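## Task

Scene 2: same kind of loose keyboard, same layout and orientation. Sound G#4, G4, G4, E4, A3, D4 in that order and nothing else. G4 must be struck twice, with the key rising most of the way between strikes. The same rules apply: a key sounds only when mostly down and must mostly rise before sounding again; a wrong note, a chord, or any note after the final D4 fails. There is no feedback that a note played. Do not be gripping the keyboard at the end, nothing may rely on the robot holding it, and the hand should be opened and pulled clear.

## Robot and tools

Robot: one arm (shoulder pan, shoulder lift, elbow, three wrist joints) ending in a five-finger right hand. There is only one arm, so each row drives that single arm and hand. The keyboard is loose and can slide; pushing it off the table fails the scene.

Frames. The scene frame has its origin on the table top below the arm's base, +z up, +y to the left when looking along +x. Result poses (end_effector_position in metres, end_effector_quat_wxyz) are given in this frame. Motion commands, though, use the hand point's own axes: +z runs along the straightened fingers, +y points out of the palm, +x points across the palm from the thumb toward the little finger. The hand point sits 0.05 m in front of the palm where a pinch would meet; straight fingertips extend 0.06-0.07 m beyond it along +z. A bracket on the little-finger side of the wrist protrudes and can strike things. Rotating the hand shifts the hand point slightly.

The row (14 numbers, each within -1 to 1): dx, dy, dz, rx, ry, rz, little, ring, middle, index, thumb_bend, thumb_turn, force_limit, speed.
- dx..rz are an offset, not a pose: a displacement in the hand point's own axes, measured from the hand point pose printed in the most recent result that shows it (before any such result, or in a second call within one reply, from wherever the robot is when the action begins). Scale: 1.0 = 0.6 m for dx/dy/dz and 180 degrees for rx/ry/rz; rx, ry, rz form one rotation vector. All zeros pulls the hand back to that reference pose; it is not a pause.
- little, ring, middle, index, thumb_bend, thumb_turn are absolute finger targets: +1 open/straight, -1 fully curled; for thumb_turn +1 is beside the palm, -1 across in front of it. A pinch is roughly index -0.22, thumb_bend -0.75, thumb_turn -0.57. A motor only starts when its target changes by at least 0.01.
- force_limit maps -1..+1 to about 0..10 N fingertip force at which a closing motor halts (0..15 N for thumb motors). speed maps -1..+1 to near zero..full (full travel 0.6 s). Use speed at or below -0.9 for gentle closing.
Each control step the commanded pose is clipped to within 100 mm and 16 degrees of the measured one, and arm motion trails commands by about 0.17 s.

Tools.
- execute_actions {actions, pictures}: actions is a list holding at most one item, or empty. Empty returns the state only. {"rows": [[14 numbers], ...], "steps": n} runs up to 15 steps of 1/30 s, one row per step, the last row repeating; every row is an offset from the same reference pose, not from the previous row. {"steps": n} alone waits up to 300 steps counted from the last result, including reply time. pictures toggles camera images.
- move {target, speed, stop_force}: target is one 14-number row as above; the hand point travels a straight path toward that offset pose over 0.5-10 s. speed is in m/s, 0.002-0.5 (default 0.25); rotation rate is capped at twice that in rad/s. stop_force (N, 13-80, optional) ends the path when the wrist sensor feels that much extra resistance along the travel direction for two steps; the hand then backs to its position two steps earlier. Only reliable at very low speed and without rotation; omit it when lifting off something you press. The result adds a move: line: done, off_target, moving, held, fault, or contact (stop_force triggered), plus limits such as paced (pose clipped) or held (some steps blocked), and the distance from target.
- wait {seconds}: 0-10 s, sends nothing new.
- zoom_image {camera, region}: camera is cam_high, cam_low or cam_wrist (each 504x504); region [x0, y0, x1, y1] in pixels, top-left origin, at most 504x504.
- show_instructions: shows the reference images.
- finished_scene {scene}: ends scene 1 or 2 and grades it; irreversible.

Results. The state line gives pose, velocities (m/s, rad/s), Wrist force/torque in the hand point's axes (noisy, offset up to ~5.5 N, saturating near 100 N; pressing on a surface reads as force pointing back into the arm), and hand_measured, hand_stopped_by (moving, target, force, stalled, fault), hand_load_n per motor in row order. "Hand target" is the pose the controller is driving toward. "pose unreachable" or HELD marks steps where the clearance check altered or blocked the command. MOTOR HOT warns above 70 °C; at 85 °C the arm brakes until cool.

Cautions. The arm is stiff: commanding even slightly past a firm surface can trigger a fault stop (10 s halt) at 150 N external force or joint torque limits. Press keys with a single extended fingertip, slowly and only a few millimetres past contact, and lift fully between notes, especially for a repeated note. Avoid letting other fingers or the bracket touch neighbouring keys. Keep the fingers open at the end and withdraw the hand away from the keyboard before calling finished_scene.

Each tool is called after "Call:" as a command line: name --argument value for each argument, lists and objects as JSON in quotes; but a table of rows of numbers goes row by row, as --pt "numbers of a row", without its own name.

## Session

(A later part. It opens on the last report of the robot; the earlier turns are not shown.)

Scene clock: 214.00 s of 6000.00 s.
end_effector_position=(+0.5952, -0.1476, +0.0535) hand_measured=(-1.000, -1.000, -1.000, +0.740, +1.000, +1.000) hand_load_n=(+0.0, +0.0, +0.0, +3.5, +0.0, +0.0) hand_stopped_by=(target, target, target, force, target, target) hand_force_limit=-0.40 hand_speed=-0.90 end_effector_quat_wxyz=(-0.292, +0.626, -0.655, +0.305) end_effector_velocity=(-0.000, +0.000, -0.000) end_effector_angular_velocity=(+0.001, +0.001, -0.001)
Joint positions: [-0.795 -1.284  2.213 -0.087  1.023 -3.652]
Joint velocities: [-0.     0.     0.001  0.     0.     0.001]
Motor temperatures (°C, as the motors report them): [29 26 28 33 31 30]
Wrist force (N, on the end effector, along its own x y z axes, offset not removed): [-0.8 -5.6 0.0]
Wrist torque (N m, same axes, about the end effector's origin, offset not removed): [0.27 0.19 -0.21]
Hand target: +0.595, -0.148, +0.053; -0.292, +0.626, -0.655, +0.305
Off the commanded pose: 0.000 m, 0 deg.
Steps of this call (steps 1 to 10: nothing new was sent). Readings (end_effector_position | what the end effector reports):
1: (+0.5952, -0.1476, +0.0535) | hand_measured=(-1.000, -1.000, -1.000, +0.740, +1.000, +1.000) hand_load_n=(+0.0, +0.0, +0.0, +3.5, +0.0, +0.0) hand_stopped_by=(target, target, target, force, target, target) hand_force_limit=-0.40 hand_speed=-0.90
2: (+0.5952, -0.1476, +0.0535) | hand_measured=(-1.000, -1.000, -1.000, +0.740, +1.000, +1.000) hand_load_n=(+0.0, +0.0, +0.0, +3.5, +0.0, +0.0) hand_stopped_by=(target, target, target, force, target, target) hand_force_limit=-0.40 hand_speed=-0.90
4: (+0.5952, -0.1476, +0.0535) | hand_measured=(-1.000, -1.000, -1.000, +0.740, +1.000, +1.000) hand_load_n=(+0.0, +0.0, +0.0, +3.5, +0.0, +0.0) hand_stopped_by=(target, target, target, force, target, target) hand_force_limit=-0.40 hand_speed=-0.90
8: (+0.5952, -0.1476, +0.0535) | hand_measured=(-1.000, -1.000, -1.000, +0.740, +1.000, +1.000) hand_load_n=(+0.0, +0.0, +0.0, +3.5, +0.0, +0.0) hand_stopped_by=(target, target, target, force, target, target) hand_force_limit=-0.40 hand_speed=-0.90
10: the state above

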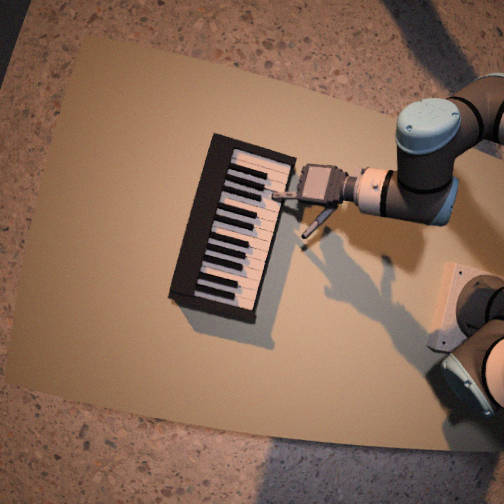

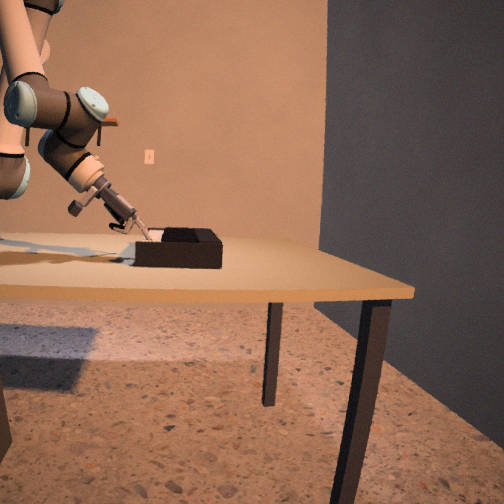

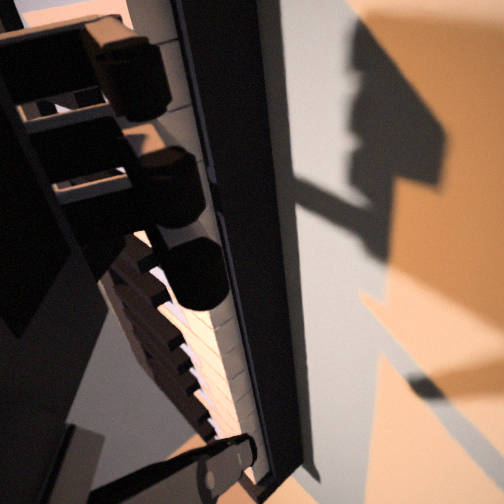

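Call:
execute_actions --actions '[{"rows": [[0, 0, 0, 0, 0, 0, -1, -1, -1, 0.97, 1, 1, -0.4, -0.7]], "steps": 15}]' --pictures false

Call:
execute_actions --actions '[{"steps": 15}]'

Call:
execute_actions --actions '[{"rows": [[0, 0, 0, 0, 0, 0, -1, -1, -1, 0.6, 1, 1, -0.4, -0.9]], "steps": 15}]' --pictures false

Call:
execute_actions --actions '[{"steps": 15}]' --pictures false

Call:
execute_actions --actions '[{"steps": 15}]' --pictures false

Call:
execute_actions --actions '[{"steps": 8}]'

Scene clock: 227.70 s of 6000.00 s.
end_effector_position=(+0.5952, -0.1476, +0.0535) hand_measured=(-1.000, -1.000, -1.000, +0.938, +1.000, +1.000) hand_load_n=(+0.0, +0.0, +0.0, +0.0, +0.0, +0.0) hand_stopped_by=(target, target, target, moving, target, target) hand_force_limit=-0.40 hand_speed=-0.70 end_effector_quat_wxyz=(-0.292, +0.626, -0.655, +0.305) end_effector_velocity=(+0.000, -0.000, -0.000) end_effector_angular_velocity=(+0.000, -0.000, +0.000)
Joint positions: [-0.795 -1.284  2.213 -0.087  1.024 -3.652]
Joint velocities: [ 0.     0.001 -0.001  0.    -0.     0.   ]
Motor temperatures (°C, as the motors report them): [29 26 28 33 31 30]
Wrist force (N, on the end effector, along its own x y z axes, offset not removed): [0.8 -2.4 2.7]
Wrist torque (N m, same axes, about the end effector's origin, offset not removed): [-0.15 -0.08 -0.14]
Hand target: +0.595, -0.148, +0.053; -0.292, +0.626, -0.655, +0.305
Off the commanded pose: 0.000 m, 0 deg.
Steps of this call (steps 1 to 90: nothing new was sent; then 10.20 s passed at rest; steps 91 to 105: all 15 steps of this action). Readings (end_effector_position | what the end effector reports):
91: (+0.5952, -0.1476, +0.0535) | hand_measured=(-1.000, -1.000, -1.000, +0.740, +1.000, +1.000) hand_load_n=(+0.0, +0.0, +0.0, +3.5, +0.0, +0.0) hand_stopped_by=(target, target, target, moving, target, target) hand_force_limit=-0.40 hand_speed=-0.70
92: (+0.5952, -0.1476, +0.0535) | hand_measured=(-1.000, -1.000, -1.000, +0.740, +1.000, +1.000) hand_load_n=(+0.0, +0.0, +0.0, +3.5, +0.0, +0.0) hand_stopped_by=(target, target, target, moving, target, target) hand_force_limit=-0.40 hand_speed=-0.70
94: (+0.5952, -0.1476, +0.0535) | hand_measured=(-1.000, -1.000, -1.000, +0.756, +1.000, +1.000) hand_load_n=(+0.0, +0.0, +0.0, +0.0, +0.0, +0.0) hand_stopped_by=(target, target, target, moving, target, target) hand_force_limit=-0.40 hand_speed=-0.70
98: (+0.5952, -0.1476, +0.0535) | hand_measured=(-1.000, -1.000, -1.000, +0.822, +1.000, +1.000) hand_load_n=(+0.0, +0.0, +0.0, +0.0, +0.0, +0.0) hand_stopped_by=(target, target, target, moving, target, target) hand_force_limit=-0.40 hand_speed=-0.70
105: the state above

Scene clock: 228.20 s of 6000.00 s.
end_effector_position=(+0.5952, -0.1476, +0.0535) hand_measured=(-1.000, -1.000, -1.000, +0.970, +1.000, +1.000) hand_load_n=(+0.0, +0.0, +0.0, +0.0, +0.0, +0.0) hand_stopped_by=(target, target, target, target, target, target) hand_force_limit=-0.40 hand_speed=-0.70 end_effector_quat_wxyz=(-0.292, +0.626, -0.655, +0.305) end_effector_velocity=(-0.000, +0.000, +0.000) end_effector_angular_velocity=(+0.000, +0.000, -0.000)
Joint positions: [-0.795 -1.284  2.213 -0.087  1.024 -3.652]
Joint velocities: [ 0.    -0.001  0.001 -0.     0.     0.   ]
Motor temperatures (°C, as the motors report them): [29 26 28 33 31 30]
Wrist force (N, on the end effector, along its own x y z axes, offset not removed): [0.4 -0.9 0.3]
Wrist torque (N m, same axes, about the end effector's origin, offset not removed): [0.22 0.10 -0.02]
Hand target: +0.595, -0.148, +0.053; -0.292, +0.626, -0.655, +0.305
Off the commanded pose: 0.000 m, 0 deg.
Steps of this call (steps 1 to 15: nothing new was sent). Readings (end_effector_position | what the end effector reports):
1: (+0.5952, -0.1476, +0.0535) | hand_measured=(-1.000, -1.000, -1.000, +0.956, +1.000, +1.000) hand_load_n=(+0.0, +0.0, +0.0, +0.0, +0.0, +0.0) hand_stopped_by=(target, target, target, moving, target, target) hand_force_limit=-0.40 hand_speed=-0.70
2: (+0.5952, -0.1476, +0.0535) | hand_measured=(-1.000, -1.000, -1.000, +0.968, +1.000, +1.000) hand_load_n=(+0.0, +0.0, +0.0, +0.0, +0.0, +0.0) hand_stopped_by=(target, target, target, moving, target, target) hand_force_limit=-0.40 hand_speed=-0.70
4: (+0.5952, -0.1476, +0.0535) | hand_measured=(-1.000, -1.000, -1.000, +0.970, +1.000, +1.000) hand_load_n=(+0.0, +0.0, +0.0, +0.0, +0.0, +0.0) hand_stopped_by=(target, target, target, moving, target, target) hand_force_limit=-0.40 hand_speed=-0.70
8: (+0.5952, -0.1476, +0.0535) | hand_measured=(-1.000, -1.000, -1.000, +0.970, +1.000, +1.000) hand_load_n=(+0.0, +0.0, +0.0, +0.0, +0.0, +0.0) hand_stopped_by=(target, target, target, target, target, target) hand_force_limit=-0.40 hand_speed=-0.70
15: the state above

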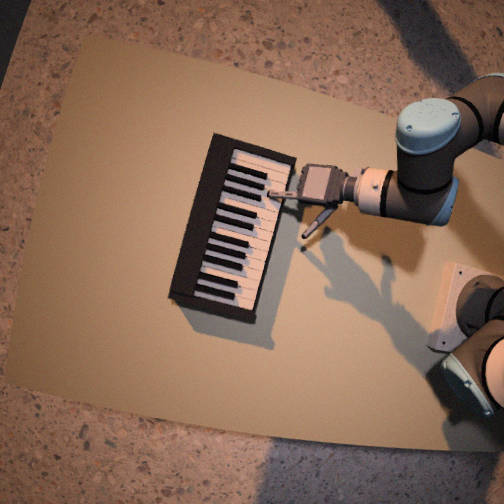

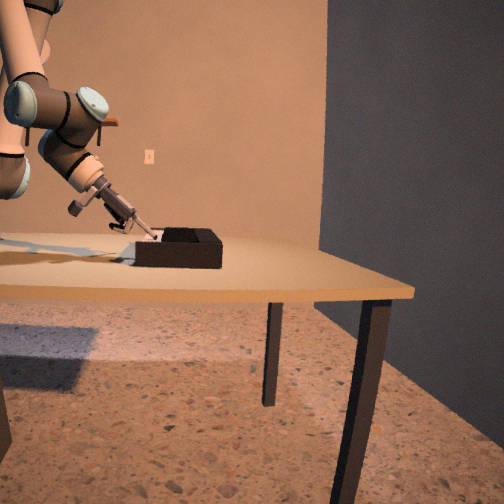

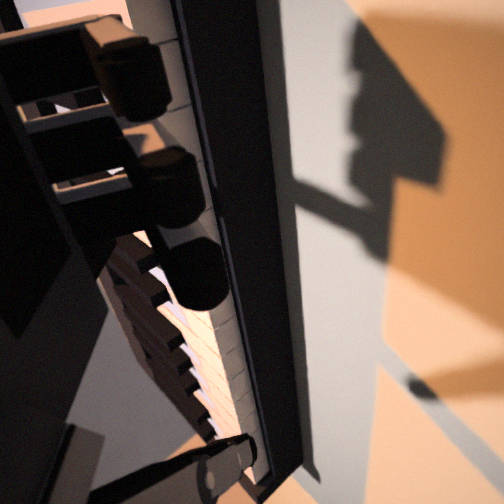

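Scene clock: 228.70 s of 6000.00 s.
end_effector_position=(+0.5952, -0.1476, +0.0535) hand_measured=(-1.000, -1.000, -1.000, +0.904, +1.000, +1.000) hand_load_n=(+0.0, +0.0, +0.0, +1.0, +0.0, +0.0) hand_stopped_by=(target, target, target, moving, target, target) hand_force_limit=-0.40 hand_speed=-0.90 end_effector_quat_wxyz=(-0.292, +0.626, -0.655, +0.305) end_effector_velocity=(+0.001, -0.000, +0.001) end_effector_angular_velocity=(-0.002, -0.001, +0.002)
Joint positions: [-0.795 -1.284  2.213 -0.087  1.024 -3.652]
Joint velocities: [ 0.001 -0.    -0.002  0.    -0.    -0.001]
Motor temperatures (°C, as the motors report them): [29 26 28 33 31 30]
Wrist force (N, on the end effector, along its own x y z axes, offset not removed): [-0.3 -1.2 1.0]
Wrist torque (N m, same axes, about the end effector's origin, offset not removed): [0.41 0.12 -0.19]
Hand target: +0.595, -0.148, +0.053; -0.292, +0.626, -0.655, +0.305
Off the commanded pose: 0.000 m, 0 deg.
Steps of this call (steps 1 to 15: all 15 steps of this action). Readings (end_effector_position | what the end effector reports):
1: (+0.5952, -0.1476, +0.0535) | hand_measured=(-1.000, -1.000, -1.000, +0.970, +1.000, +1.000) hand_load_n=(+0.0, +0.0, +0.0, +0.0, +0.0, +0.0) hand_stopped_by=(target, target, target, moving, target, target) hand_force_limit=-0.40 hand_speed=-0.90
2: (+0.5952, -0.1476, +0.0535) | hand_measured=(-1.000, -1.000, -1.000, +0.970, +1.000, +1.000) hand_load_n=(+0.0, +0.0, +0.0, +0.0, +0.0, +0.0) hand_stopped_by=(target, target, target, moving, target, target) hand_force_limit=-0.40 hand_speed=-0.90
4: (+0.5952, -0.1476, +0.0535) | hand_measured=(-1.000, -1.000, -1.000, +0.964, +1.000, +1.000) hand_load_n=(+0.0, +0.0, +0.0, +0.0, +0.0, +0.0) hand_stopped_by=(target, target, target, moving, target, target) hand_force_limit=-0.40 hand_speed=-0.90
8: (+0.5952, -0.1476, +0.0535) | hand_measured=(-1.000, -1.000, -1.000, +0.942, +1.000, +1.000) hand_load_n=(+0.0, +0.0, +0.0, +0.0, +0.0, +0.0) hand_stopped_by=(target, target, target, moving, target, target) hand_force_limit=-0.40 hand_speed=-0.90
15: the state above

Scene clock: 229.20 s of 6000.00 s.
end_effector_position=(+0.5952, -0.1476, +0.0535) hand_measured=(-1.000, -1.000, -1.000, +0.820, +1.000, +1.000) hand_load_n=(+0.0, +0.0, +0.0, +1.0, +0.0, +0.0) hand_stopped_by=(target, target, target, moving, target, target) hand_force_limit=-0.40 hand_speed=-0.90 end_effector_quat_wxyz=(-0.292, +0.626, -0.655, +0.305) end_effector_velocity=(+0.000, -0.000, -0.000) end_effector_angular_velocity=(+0.001, +0.000, -0.001)
Joint positions: [-0.795 -1.284  2.213 -0.087  1.024 -3.652]
Joint velocities: [-0.     0.001 -0.     0.    -0.     0.001]
Motor temperatures (°C, as the motors report them): [29 26 28 33 31 30]
Wrist force (N, on the end effector, along its own x y z axes, offset not removed): [0.1 -0.7 3.4]
Wrist torque (N m, same axes, about the end effector's origin, offset not removed): [0.33 0.07 -0.17]
Hand target: +0.595, -0.148, +0.053; -0.292, +0.626, -0.655, +0.305
Off the commanded pose: 0.000 m, 0 deg.
Steps of this call (steps 1 to 15: nothing new was sent). Readings (end_effector_position | what the end effector reports):
1: (+0.5952, -0.1476, +0.0535) | hand_measured=(-1.000, -1.000, -1.000, +0.898, +1.000, +1.000) hand_load_n=(+0.0, +0.0, +0.0, +1.0, +0.0, +0.0) hand_stopped_by=(target, target, target, moving, target, target) hand_force_limit=-0.40 hand_speed=-0.90
2: (+0.5952, -0.1476, +0.0535) | hand_measured=(-1.000, -1.000, -1.000, +0.892, +1.000, +1.000) hand_load_n=(+0.0, +0.0, +0.0, +1.0, +0.0, +0.0) hand_stopped_by=(target, target, target, moving, target, target) hand_force_limit=-0.40 hand_speed=-0.90
4: (+0.5952, -0.1476, +0.0535) | hand_measured=(-1.000, -1.000, -1.000, +0.882, +1.000, +1.000) hand_load_n=(+0.0, +0.0, +0.0, +1.0, +0.0, +0.0) hand_stopped_by=(target, target, target, moving, target, target) hand_force_limit=-0.40 hand_speed=-0.90
8: (+0.5952, -0.1476, +0.0535) | hand_measured=(-1.000, -1.000, -1.000, +0.860, +1.000, +1.000) hand_load_n=(+0.0, +0.0, +0.0, +1.0, +0.0, +0.0) hand_stopped_by=(target, target, target, moving, target, target) hand_force_limit=-0.40 hand_speed=-0.90
15: the state above

Scene clock: 229.70 s of 6000.00 s.
end_effector_position=(+0.5952, -0.1476, +0.0535) hand_measured=(-1.000, -1.000, -1.000, +0.738, +1.000, +1.000) hand_load_n=(+0.0, +0.0, +0.0, +4.5, +0.0, +0.0) hand_stopped_by=(target, target, target, force, target, target) hand_force_limit=-0.40 hand_speed=-0.90 end_effector_quat_wxyz=(-0.292, +0.626, -0.655, +0.305) end_effector_velocity=(-0.001, +0.000, -0.000) end_effector_angular_velocity=(+0.001, +0.001, -0.000)
Joint positions: [-0.795 -1.284  2.213 -0.087  1.024 -3.652]
Joint velocities: [-0.    -0.     0.001 -0.     0.     0.   ]
Motor temperatures (°C, as the motors report them): [29 26 28 33 31 30]
Wrist force (N, on the end effector, along its own x y z axes, offset not removed): [-2.7 -4.6 1.0]
Wrist torque (N m, same axes, about the end effector's origin, offset not removed): [0.52 0.40 -0.28]
Hand target: +0.595, -0.148, +0.053; -0.292, +0.626, -0.655, +0.305
Off the commanded pose: 0.000 m, 0 deg.
Steps of this call (steps 1 to 15: nothing new was sent). Readings (end_effector_position | what the end effector reports):
1: (+0.5952, -0.1476, +0.0535) | hand_measured=(-1.000, -1.000, -1.000, +0.816, +1.000, +1.000) hand_load_n=(+0.0, +0.0, +0.0, +1.0, +0.0, +0.0) hand_stopped_by=(target, target, target, moving, target, target) hand_force_limit=-0.40 hand_speed=-0.90
2: (+0.5952, -0.1476, +0.0535) | hand_measured=(-1.000, -1.000, -1.000, +0.810, +1.000, +1.000) hand_load_n=(+0.0, +0.0, +0.0, +1.0, +0.0, +0.0) hand_stopped_by=(target, target, target, moving, target, target) hand_force_limit=-0.40 hand_speed=-0.90
4: (+0.5952, -0.1476, +0.0535) | hand_measured=(-1.000, -1.000, -1.000, +0.798, +1.000, +1.000) hand_load_n=(+0.0, +0.0, +0.0, +1.0, +0.0, +0.0) hand_stopped_by=(target, target, target, moving, target, target) hand_force_limit=-0.40 hand_speed=-0.90
8: (+0.5952, -0.1476, +0.0535) | hand_measured=(-1.000, -1.000, -1.000, +0.776, +1.000, +1.000) hand_load_n=(+0.0, +0.0, +0.0, +1.0, +0.0, +0.0) hand_stopped_by=(target, target, target, moving, target, target) hand_force_limit=-0.40 hand_speed=-0.90
15: the state above

Scene clock: 229.97 s of 6000.00 s.
end_effector_position=(+0.5952, -0.1476, +0.0535) hand_measured=(-1.000, -1.000, -1.000, +0.738, +1.000, +1.000) hand_load_n=(+0.0, +0.0, +0.0, +4.0, +0.0, +0.0) hand_stopped_by=(target, target, target, force, target, target) hand_force_limit=-0.40 hand_speed=-0.90 end_effector_quat_wxyz=(-0.292, +0.626, -0.655, +0.305) end_effector_velocity=(+0.001, -0.001, +0.001) end_effector_angular_velocity=(-0.002, -0.001, +0.000)
Joint positions: [-0.795 -1.284  2.213 -0.087  1.024 -3.652]
Joint velocities: [-0.    -0.001 -0.001  0.    -0.    -0.001]
Motor temperatures (°C, as the motors report them): [29 26 28 33 31 30]
Wrist force (N, on the end effector, along its own x y z axes, offset not removed): [0.2 -3.7 -1.3]
Wrist torque (N m, same axes, about the end effector's origin, offset not removed): [0.77 0.11 -0.17]
Hand target: +0.595, -0.148, +0.053; -0.292, +0.626, -0.655, +0.305
Off the commanded pose: 0.000 m, 0 deg.
Steps of this call (steps 1 to 8: nothing new was sent). Readings (end_effector_position | what the end effector reports):
1: (+0.5952, -0.1476, +0.0535) | hand_measured=(-1.000, -1.000, -1.000, +0.738, +1.000, +1.000) hand_load_n=(+0.0, +0.0, +0.0, +4.0, +0.0, +0.0) hand_stopped_by=(target, target, target, force, target, target) hand_force_limit=-0.40 hand_speed=-0.90
2: (+0.5952, -0.1476, +0.0535) | hand_measured=(-1.000, -1.000, -1.000, +0.738, +1.000, +1.000) hand_load_n=(+0.0, +0.0, +0.0, +4.0, +0.0, +0.0) hand_stopped_by=(target, target, target, force, target, target) hand_force_limit=-0.40 hand_speed=-0.90
4: (+0.5952, -0.1476, +0.0535) | hand_measured=(-1.000, -1.000, -1.000, +0.738, +1.000, +1.000) hand_load_n=(+0.0, +0.0, +0.0, +4.0, +0.0, +0.0) hand_stopped_by=(target, target, target, force, target, target) hand_force_limit=-0.40 hand_speed=-0.90
8: the state above

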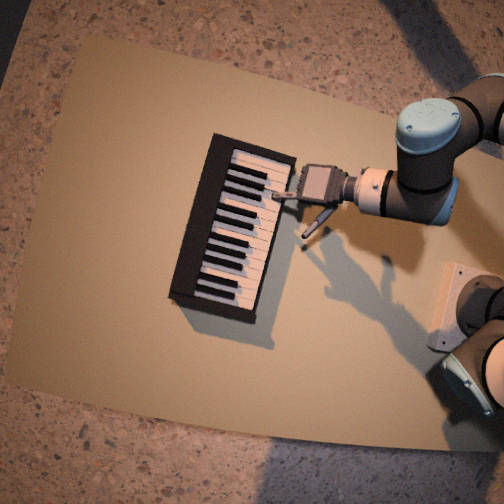

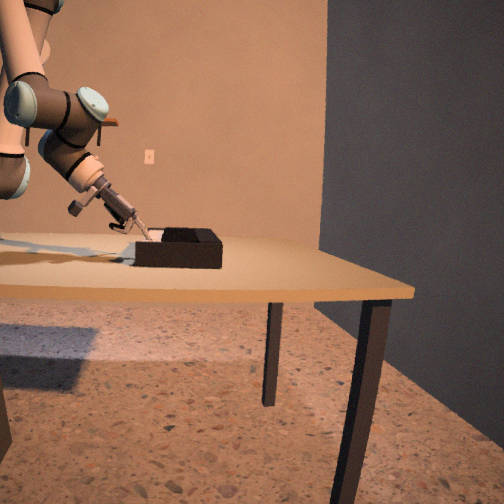

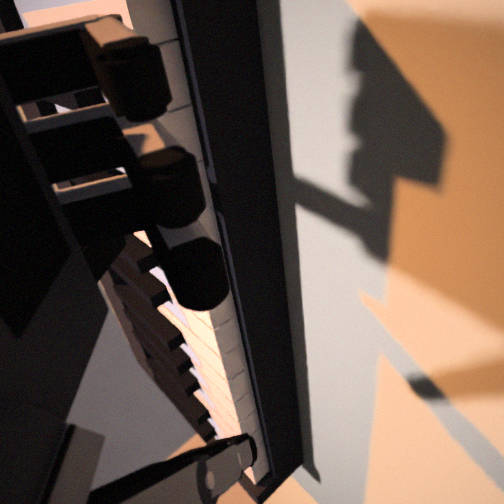

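Call:
move --target '[0, -0.0051, -0.0043, 0, 0, 0, -1, -1, -1, 0.95, 1, 1, -0.4, -0.6]' --speed 0.02

Call:
move --target '[-0.0772, 0, 0, 0, 0, 0, -1, -1, -1, 0.95, 1, 1, -0.4, -0.9]' --speed 0.08

Call:
zoom_image --camera "cam_high" --region '[210, 170, 310, 270]'

Scene clock: 242.37 s of 6000.00 s.
end_effector_position=(+0.5952, -0.1476, +0.0572) hand_measured=(-1.000, -1.000, -1.000, +0.950, +1.000, +1.000) hand_load_n=(+0.0, +0.0, +0.0, +0.0, +0.0, +0.0) hand_stopped_by=(target, target, target, target, target, target) hand_force_limit=-0.40 hand_speed=-0.60 end_effector_quat_wxyz=(-0.292, +0.626, -0.655, +0.305) end_effector_velocity=(-0.000, +0.001, +0.002) end_effector_angular_velocity=(+0.000, +0.001, +0.001)
Joint positions: [-0.795 -1.29   2.211 -0.079  1.024 -3.652]
Joint velocities: [ 0.001 -0.003 -0.     0.004  0.    -0.   ]
Motor temperatures (°C, as the motors report them): [29 26 28 33 31 30]
Wrist force (N, on the end effector, along its own x y z axes, offset not removed): [0.2 0.3 0.3]
Wrist torque (N m, same axes, about the end effector's origin, offset not removed): [0.34 0.11 -0.15]
Hand target: +0.595, -0.148, +0.057; -0.292, +0.626, -0.655, +0.305
Off the commanded pose: 0.000 m, 0 deg.
After step 90, 8.70 s passed at rest.
move: done

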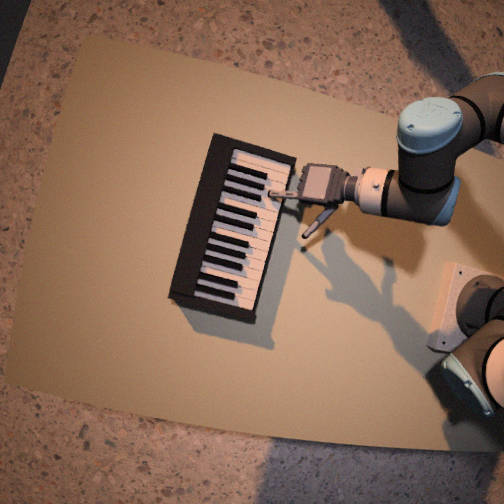

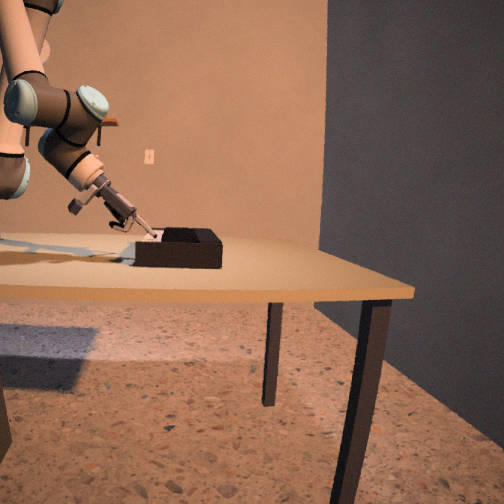

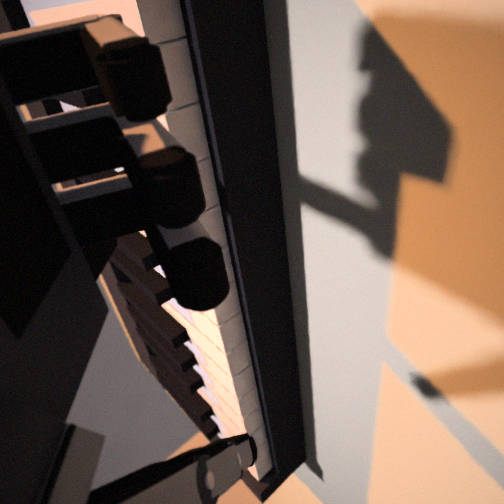

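Scene clock: 243.43 s of 6000.00 s.
end_effector_position=(+0.5973, -0.1016, +0.0573) hand_measured=(-1.000, -1.000, -1.000, +0.950, +1.000, +1.000) hand_load_n=(+0.0, +0.0, +0.0, +0.0, +0.0, +0.0) hand_stopped_by=(target, target, target, target, target, target) hand_force_limit=-0.40 hand_speed=-0.90 end_effector_quat_wxyz=(-0.292, +0.626, -0.655, +0.305) end_effector_velocity=(+0.000, +0.003, -0.000) end_effector_angular_velocity=(-0.000, +0.000, +0.000)
Joint positions: [-0.71  -1.317  2.241 -0.117  1.081 -3.581]
Joint velocities: [ 0.005 -0.001  0.001 -0.002  0.004  0.004]
Motor temperatures (°C, as the motors report them): [29 26 28 33 31 30]
Wrist force (N, on the end effector, along its own x y z axes, offset not removed): [-1.7 -4.3 0.9]
Wrist torque (N m, same axes, about the end effector's origin, offset not removed): [-0.32 0.38 -0.40]
Hand target: +0.597, -0.101, +0.057; -0.292, +0.626, -0.655, +0.305
Off the commanded pose: 0.000 m, 0 deg.
move: done

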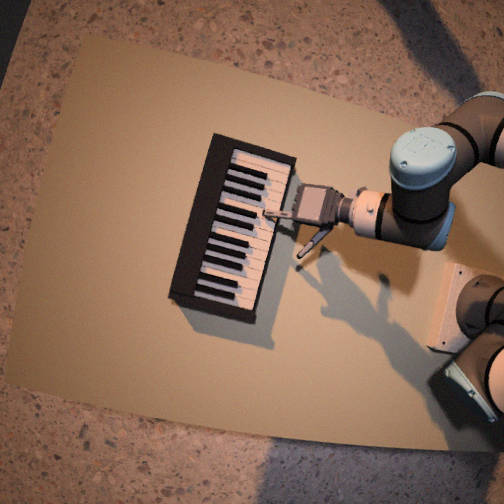

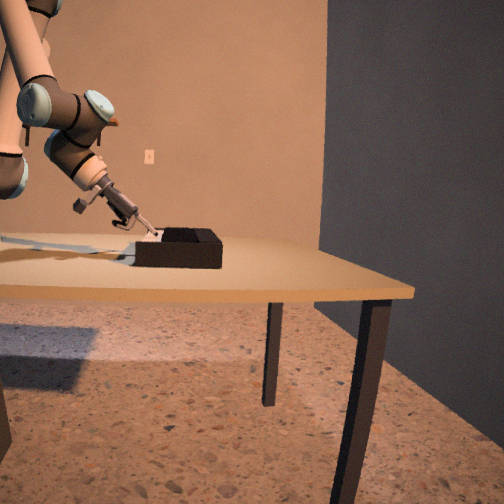

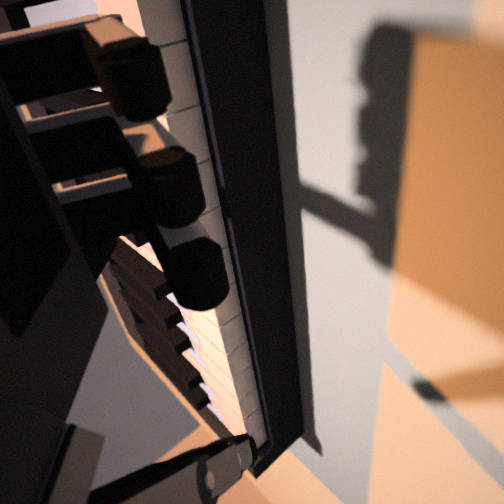

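Region (210, 170, 310, 270) of cam_high's 504x504 image, scaled by 5.040, with more detail than that image has.

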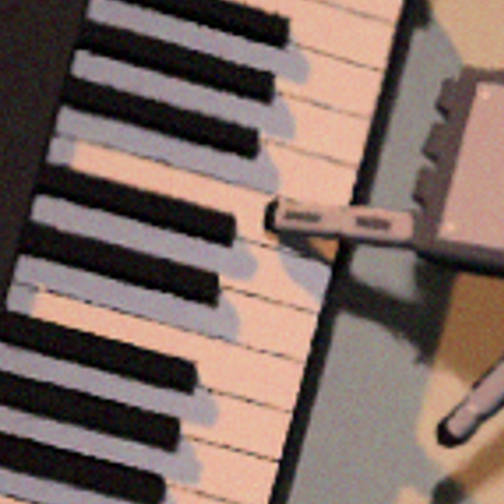

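Call:
execute_actions --actions '[{"rows": [[0, 0.001, 0.0008, 0, 0, 0, -1, -1, -1, 0.6, 1, 1, -0.4, -0.9], [0, 0.0019, 0.0016, 0, 0, 0, -1, -1, -1, 0.6, 1, 1, -0.4, -0.9], [0, 0.0029, 0.0025, 0, 0, 0, -1, -1, -1, 0.6, 1, 1, -0.4, -0.9], [0, 0.0038, 0.0033, 0, 0, 0, -1, -1, -1, 0.6, 1, 1, -0.4, -0.9], [0, 0.0048, 0.0041, 0, 0, 0, -1, -1, -1, 0.6, 1, 1, -0.4, -0.9]], "steps": 15}]' --pictures false

Call:
execute_actions --actions '[{"steps": 15}]' --pictures false

Call:
execute_actions --actions '[{"steps": 18}]'

Call:
zoom_image --camera "cam_high" --region '[210, 170, 310, 270]'

Scene clock: 261.70 s of 6000.00 s.
end_effector_position=(+0.5973, -0.1016, +0.0537) hand_measured=(-1.000, -1.000, -1.000, +0.884, +1.000, +1.000) hand_load_n=(+0.0, +0.0, +0.0, +1.0, +0.0, +0.0) hand_stopped_by=(target, target, target, moving, target, target) hand_force_limit=-0.40 hand_speed=-0.90 end_effector_quat_wxyz=(-0.292, +0.626, -0.655, +0.305) end_effector_velocity=(+0.001, -0.001, -0.001) end_effector_angular_velocity=(-0.002, -0.002, +0.002)
Joint positions: [-0.709 -1.311  2.243 -0.125  1.082 -3.58 ]
Joint velocities: [ 0.     0.003 -0.001 -0.003 -0.001 -0.002]
Motor temperatures (°C, as the motors report them): [29 26 28 33 31 30]
Wrist force (N, on the end effector, along its own x y z axes, offset not removed): [-0.2 -2.4 1.4]
Wrist torque (N m, same axes, about the end effector's origin, offset not removed): [0.17 0.13 -0.12]
Hand target: +0.597, -0.102, +0.053; -0.292, +0.626, -0.655, +0.305
Off the commanded pose: 0.000 m, 0 deg.
Steps of this call (steps 1 to 90: nothing new was sent; then 14.77 s passed at rest; steps 91 to 105: all 15 steps of this action). Readings (end_effector_position | what the end effector reports):
91: (+0.5973, -0.1013, +0.0573) | hand_measured=(-1.000, -1.000, -1.000, +0.950, +1.000, +1.000) hand_load_n=(+0.0, +0.0, +0.0, +0.0, +0.0, +0.0) hand_stopped_by=(target, target, target, moving, target, target) hand_force_limit=-0.40 hand_speed=-0.90
92: (+0.5973, -0.1014, +0.0572) | hand_measured=(-1.000, -1.000, -1.000, +0.950, +1.000, +1.000) hand_load_n=(+0.0, +0.0, +0.0, +0.0, +0.0, +0.0) hand_stopped_by=(target, target, target, moving, target, target) hand_force_limit=-0.40 hand_speed=-0.90
94: (+0.5973, -0.1014, +0.0567) | hand_measured=(-1.000, -1.000, -1.000, +0.944, +1.000, +1.000) hand_load_n=(+0.0, +0.0, +0.0, +0.0, +0.0, +0.0) hand_stopped_by=(target, target, target, moving, target, target) hand_force_limit=-0.40 hand_speed=-0.90
98: (+0.5973, -0.1015, +0.0548) | hand_measured=(-1.000, -1.000, -1.000, +0.922, +1.000, +1.000) hand_load_n=(+0.0, +0.0, +0.0, +0.0, +0.0, +0.0) hand_stopped_by=(target, target, target, moving, target, target) hand_force_limit=-0.40 hand_speed=-0.90
105: the state above

Scene clock: 262.20 s of 6000.00 s.
end_effector_position=(+0.5973, -0.1016, +0.0535) hand_measured=(-1.000, -1.000, -1.000, +0.800, +1.000, +1.000) hand_load_n=(+0.0, +0.0, +0.0, +1.0, +0.0, +0.0) hand_stopped_by=(target, target, target, moving, target, target) hand_force_limit=-0.40 hand_speed=-0.90 end_effector_quat_wxyz=(-0.292, +0.626, -0.655, +0.305) end_effector_velocity=(-0.000, -0.000, -0.000) end_effector_angular_velocity=(+0.000, +0.000, -0.001)
Joint positions: [-0.709 -1.311  2.243 -0.125  1.081 -3.58 ]
Joint velocities: [-0.001  0.     0.     0.     0.     0.   ]
Motor temperatures (°C, as the motors report them): [29 26 28 33 31 30]
Wrist force (N, on the end effector, along its own x y z axes, offset not removed): [1.9 -1.0 -0.8]
Wrist torque (N m, same axes, about the end effector's origin, offset not removed): [0.52 -0.19 -0.01]
Hand target: +0.597, -0.102, +0.053; -0.292, +0.626, -0.655, +0.305
Off the commanded pose: 0.000 m, 0 deg.
Steps of this call (steps 1 to 15: nothing new was sent). Readings (end_effector_position | what the end effector reports):
1: (+0.5973, -0.1016, +0.0536) | hand_measured=(-1.000, -1.000, -1.000, +0.878, +1.000, +1.000) hand_load_n=(+0.0, +0.0, +0.0, +1.0, +0.0, +0.0) hand_stopped_by=(target, target, target, moving, target, target) hand_force_limit=-0.40 hand_speed=-0.90
2: (+0.5973, -0.1016, +0.0536) | hand_measured=(-1.000, -1.000, -1.000, +0.872, +1.000, +1.000) hand_load_n=(+0.0, +0.0, +0.0, +1.0, +0.0, +0.0) hand_stopped_by=(target, target, target, moving, target, target) hand_force_limit=-0.40 hand_speed=-0.90
4: (+0.5973, -0.1016, +0.0535) | hand_measured=(-1.000, -1.000, -1.000, +0.862, +1.000, +1.000) hand_load_n=(+0.0, +0.0, +0.0, +1.0, +0.0, +0.0) hand_stopped_by=(target, target, target, moving, target, target) hand_force_limit=-0.40 hand_speed=-0.90
8: (+0.5973, -0.1016, +0.0535) | hand_measured=(-1.000, -1.000, -1.000, +0.840, +1.000, +1.000) hand_load_n=(+0.0, +0.0, +0.0, +1.0, +0.0, +0.0) hand_stopped_by=(target, target, target, moving, target, target) hand_force_limit=-0.40 hand_speed=-0.90
15: the state above

Scene clock: 262.80 s of 6000.00 s.
end_effector_position=(+0.5973, -0.1016, +0.0535) hand_measured=(-1.000, -1.000, -1.000, +0.740, +1.000, +1.000) hand_load_n=(+0.0, +0.0, +0.0, +3.5, +0.0, +0.0) hand_stopped_by=(target, target, target, force, target, target) hand_force_limit=-0.40 hand_speed=-0.90 end_effector_quat_wxyz=(-0.292, +0.626, -0.655, +0.305) end_effector_velocity=(+0.000, -0.001, +0.000) end_effector_angular_velocity=(-0.000, -0.001, -0.001)
Joint positions: [-0.709 -1.311  2.243 -0.125  1.081 -3.58 ]
Joint velocities: [-0.001 -0.    -0.     0.     0.    -0.   ]
Motor temperatures (°C, as the motors report them): [29 26 28 33 31 30]
Wrist force (N, on the end effector, along its own x y z axes, offset not removed): [1.0 -2.5 0.0]
Wrist torque (N m, same axes, about the end effector's origin, offset not removed): [0.76 -0.05 -0.05]
Hand target: +0.597, -0.102, +0.053; -0.292, +0.626, -0.655, +0.305
Off the commanded pose: 0.000 m, 0 deg.
Steps of this call (steps 1 to 18: nothing new was sent). Readings (end_effector_position | what the end effector reports):
1: (+0.5973, -0.1016, +0.0535) | hand_measured=(-1.000, -1.000, -1.000, +0.796, +1.000, +1.000) hand_load_n=(+0.0, +0.0, +0.0, +1.0, +0.0, +0.0) hand_stopped_by=(target, target, target, moving, target, target) hand_force_limit=-0.40 hand_speed=-0.90
2: (+0.5973, -0.1016, +0.0535) | hand_measured=(-1.000, -1.000, -1.000, +0.790, +1.000, +1.000) hand_load_n=(+0.0, +0.0, +0.0, +1.0, +0.0, +0.0) hand_stopped_by=(target, target, target, moving, target, target) hand_force_limit=-0.40 hand_speed=-0.90
4: (+0.5973, -0.1016, +0.0535) | hand_measured=(-1.000, -1.000, -1.000, +0.778, +1.000, +1.000) hand_load_n=(+0.0, +0.0, +0.0, +1.0, +0.0, +0.0) hand_stopped_by=(target, target, target, moving, target, target) hand_force_limit=-0.40 hand_speed=-0.90
8: (+0.5973, -0.1016, +0.0535) | hand_measured=(-1.000, -1.000, -1.000, +0.756, +1.000, +1.000) hand_load_n=(+0.0, +0.0, +0.0, +1.0, +0.0, +0.0) hand_stopped_by=(target, target, target, moving, target, target) hand_force_limit=-0.40 hand_speed=-0.90
18: the state above

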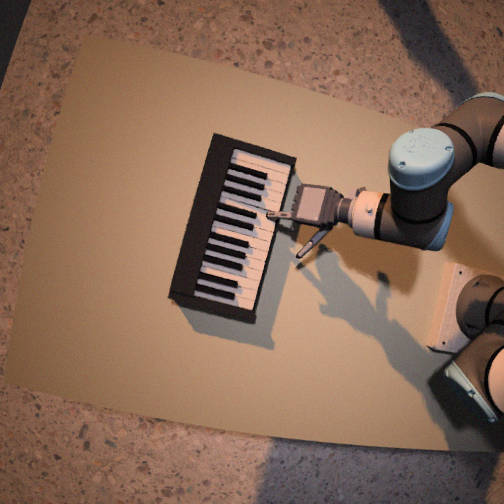

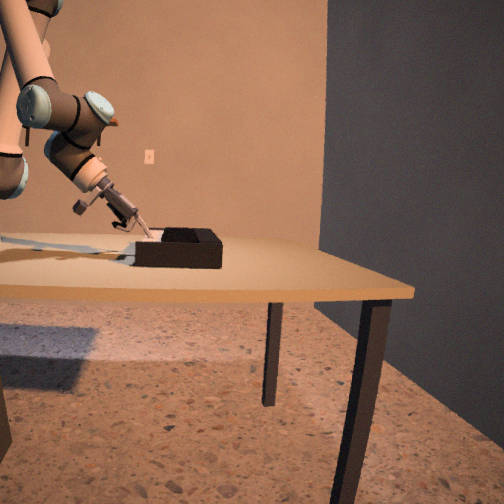

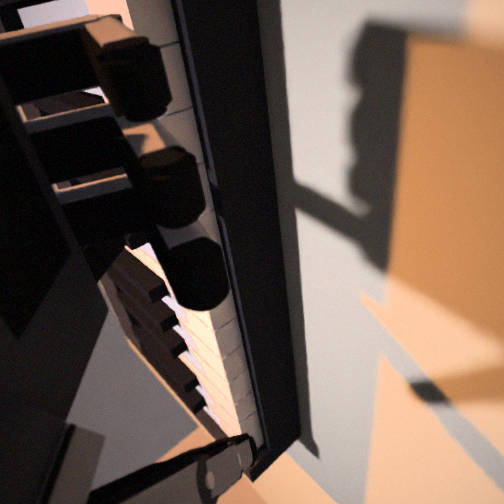

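Region (210, 170, 310, 270) of cam_high's 504x504 image, scaled by 5.040, with more detail than that image has.

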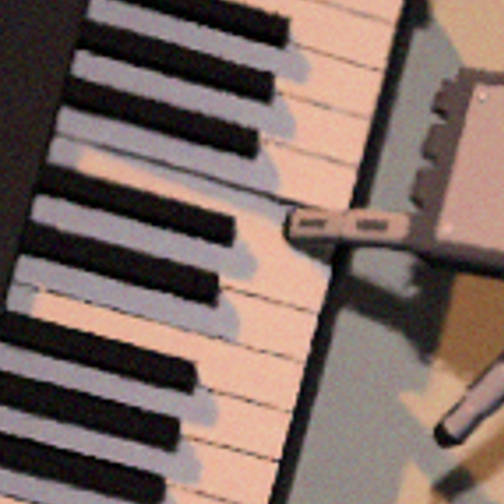

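Call:
execute_actions --actions '[]'

Scene clock: 290.00 s of 6000.00 s.
end_effector_position=(+0.5973, -0.1016, +0.0535) hand_measured=(-1.000, -1.000, -1.000, +0.740, +1.000, +1.000) hand_load_n=(+0.0, +0.0, +0.0, +3.5, +0.0, +0.0) hand_stopped_by=(target, target, target, force, target, target) hand_force_limit=-0.40 hand_speed=-0.90 end_effector_quat_wxyz=(-0.292, +0.626, -0.655, +0.305) end_effector_velocity=(+0.000, +0.000, -0.000) end_effector_angular_velocity=(+0.000, +0.000, -0.000)
Joint positions: [-0.709 -1.311  2.243 -0.125  1.081 -3.58 ]
Joint velocities: [ 0.  0. -0. -0.  0.  0.]
Motor temperatures (°C, as the motors report them): [29 26 28 33 31 30]
Wrist force (N, on the end effector, along its own x y z axes, offset not removed): [0.9 -5.5 -0.3]
Wrist torque (N m, same axes, about the end effector's origin, offset not removed): [0.37 -0.01 -0.04]
Hand target: +0.597, -0.102, +0.053; -0.292, +0.626, -0.655, +0.305
Off the commanded pose: 0.000 m, 0 deg.
Steps of this call (steps 1 to 90: nothing new was sent; then 24.20 s passed at rest). Readings (end_effector_position | what the end effector reports):
1: (+0.5973, -0.1016, +0.0535) | hand_measured=(-1.000, -1.000, -1.000, +0.740, +1.000, +1.000) hand_load_n=(+0.0, +0.0, +0.0, +3.5, +0.0, +0.0) hand_stopped_by=(target, target, target, force, target, target) hand_force_limit=-0.40 hand_speed=-0.90
2: (+0.5973, -0.1016, +0.0535) | hand_measured=(-1.000, -1.000, -1.000, +0.740, +1.000, +1.000) hand_load_n=(+0.0, +0.0, +0.0, +3.5, +0.0, +0.0) hand_stopped_by=(target, target, target, force, target, target) hand_force_limit=-0.40 hand_speed=-0.90
4: (+0.5973, -0.1016, +0.0535) | hand_measured=(-1.000, -1.000, -1.000, +0.740, +1.000, +1.000) hand_load_n=(+0.0, +0.0, +0.0, +3.5, +0.0, +0.0) hand_stopped_by=(target, target, target, force, target, target) hand_force_limit=-0.40 hand_speed=-0.90
8: (+0.5973, -0.1016, +0.0535) | hand_measured=(-1.000, -1.000, -1.000, +0.740, +1.000, +1.000) hand_load_n=(+0.0, +0.0, +0.0, +3.5, +0.0, +0.0) hand_stopped_by=(target, target, target, force, target, target) hand_force_limit=-0.40 hand_speed=-0.90
90: the state above

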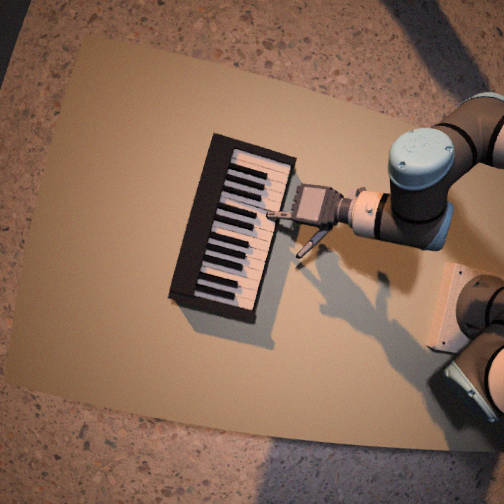

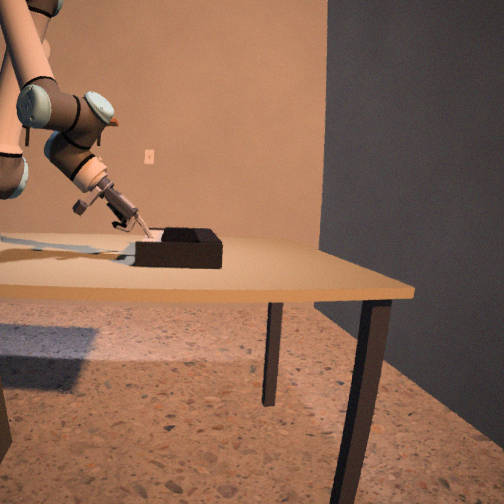

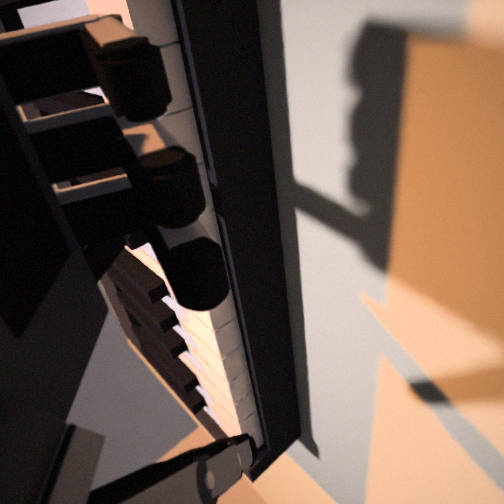

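Call:
move --target '[0,-0.0051,-0.0043,0,0,0,-1,-1,-1,0.95,1,1,-0.4,-0.6]' --speed 0.02

Scene clock: 299.30 s of 6000.00 s.
end_effector_position=(+0.5973, -0.1016, +0.0573) hand_measured=(-1.000, -1.000, -1.000, +0.950, +1.000, +1.000) hand_load_n=(+0.0, +0.0, +0.0, +0.0, +0.0, +0.0) hand_stopped_by=(target, target, target, target, target, target) hand_force_limit=-0.40 hand_speed=-0.60 end_effector_quat_wxyz=(-0.292, +0.626, -0.655, +0.305) end_effector_velocity=(+0.000, -0.000, +0.002) end_effector_angular_velocity=(+0.000, +0.000, -0.000)
Joint positions: [-0.71  -1.317  2.241 -0.117  1.081 -3.58 ]
Joint velocities: [-0.    -0.003 -0.001  0.004  0.     0.   ]
Motor temperatures (°C, as the motors report them): [29 26 28 33 31 30]
Wrist force (N, on the end effector, along its own x y z axes, offset not removed): [0.3 1.5 3.2]
Wrist torque (N m, same axes, about the end effector's origin, offset not removed): [0.43 -0.02 -0.12]
Hand target: +0.597, -0.102, +0.058; -0.292, +0.626, -0.655, +0.305
Off the commanded pose: 0.000 m, 0 deg.
After step 90, 5.60 s passed at rest.
move: done

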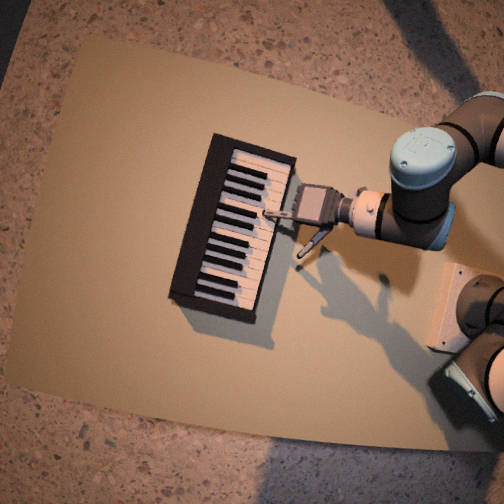

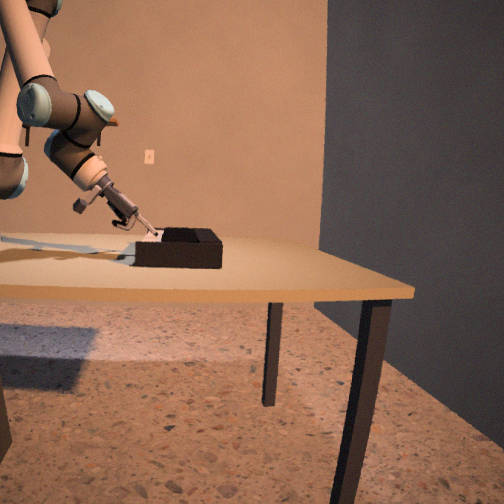

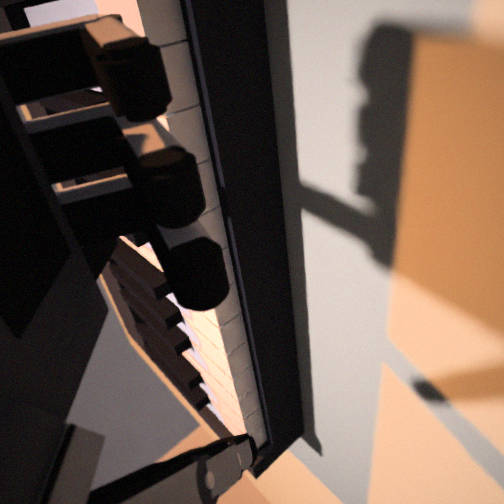

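Call:
zoom_image --camera "cam_high" --region '[210, 170, 310, 270]'

Region (210, 170, 310, 270) of cam_high's 504x504 image, scaled by 5.040, with more detail than that image has.

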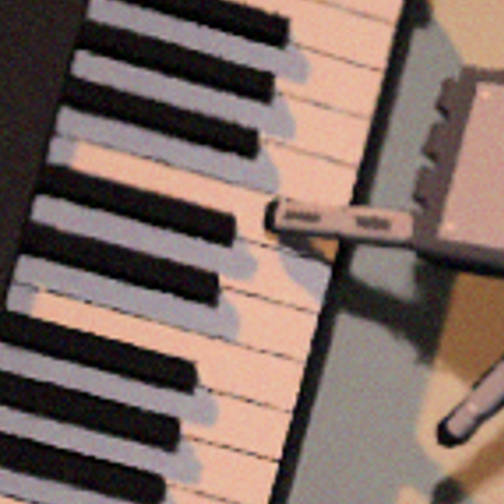

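Call:
move --target '[-0.154,0,0,0,0,0,-1,-1,-1,0.95,1,1,-0.4,-0.6]' --speed 0.1

Call:
zoom_image --camera "cam_high" --region '[190, 210, 290, 310]'

Scene clock: 326.90 s of 6000.00 s.
end_effector_position=(+0.6015, -0.0095, +0.0573) hand_measured=(-1.000, -1.000, -1.000, +0.950, +1.000, +1.000) hand_load_n=(+0.0, +0.0, +0.0, +0.0, +0.0, +0.0) hand_stopped_by=(target, target, target, target, target, target) hand_force_limit=-0.40 hand_speed=-0.60 end_effector_quat_wxyz=(-0.292, +0.626, -0.655, +0.305) end_effector_velocity=(-0.000, +0.002, -0.000) end_effector_angular_velocity=(-0.000, +0.001, -0.001)
Joint positions: [-0.515 -1.353  2.273 -0.174  1.221 -3.431]
Joint velocities: [ 0.005 -0.     0.    -0.001  0.005  0.004]
Motor temperatures (°C, as the motors report them): [29 26 28 33 31 30]
Wrist force (N, on the end effector, along its own x y z axes, offset not removed): [-0.9 -2.5 1.7]
Wrist torque (N m, same axes, about the end effector's origin, offset not removed): [-0.07 0.23 -0.26]
Hand target: +0.602, -0.009, +0.057; -0.292, +0.626, -0.655, +0.305
Off the commanded pose: 0.000 m, 0 deg.
After step 90, 23.17 s passed at rest.
move: done

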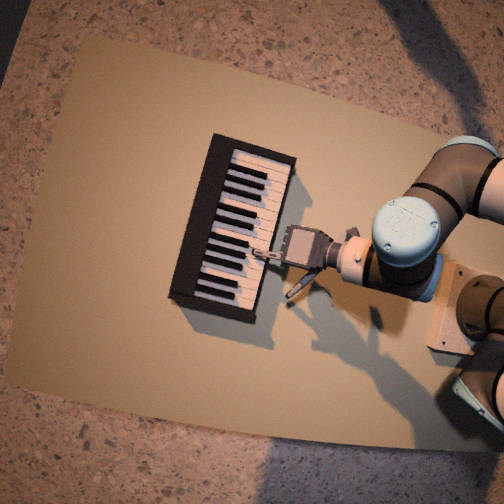

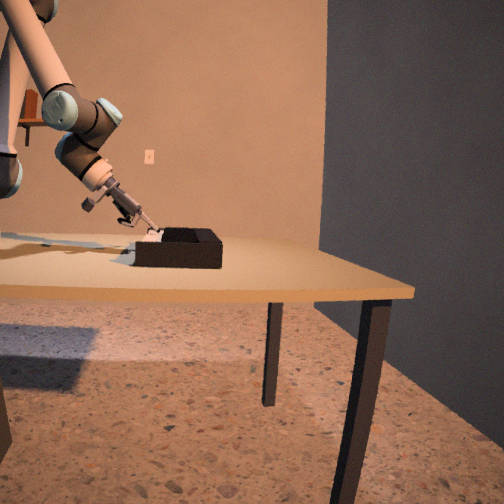

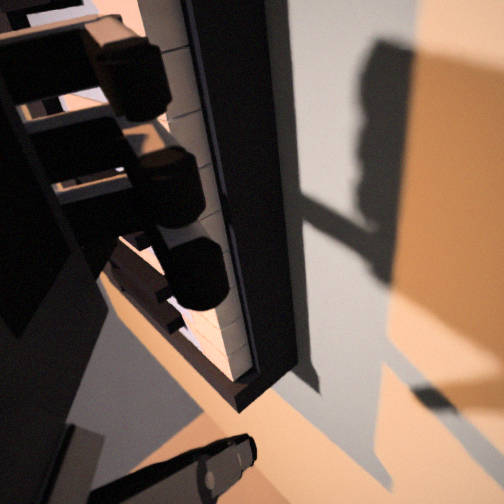

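Region (190, 210, 290, 310) of cam_high's 504x504 image, scaled by 5.040, with more detail than that image has.

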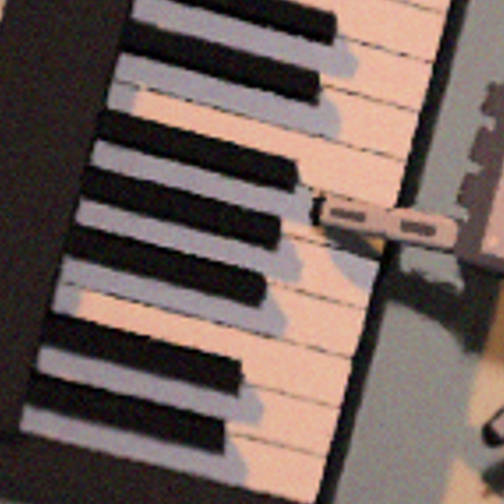

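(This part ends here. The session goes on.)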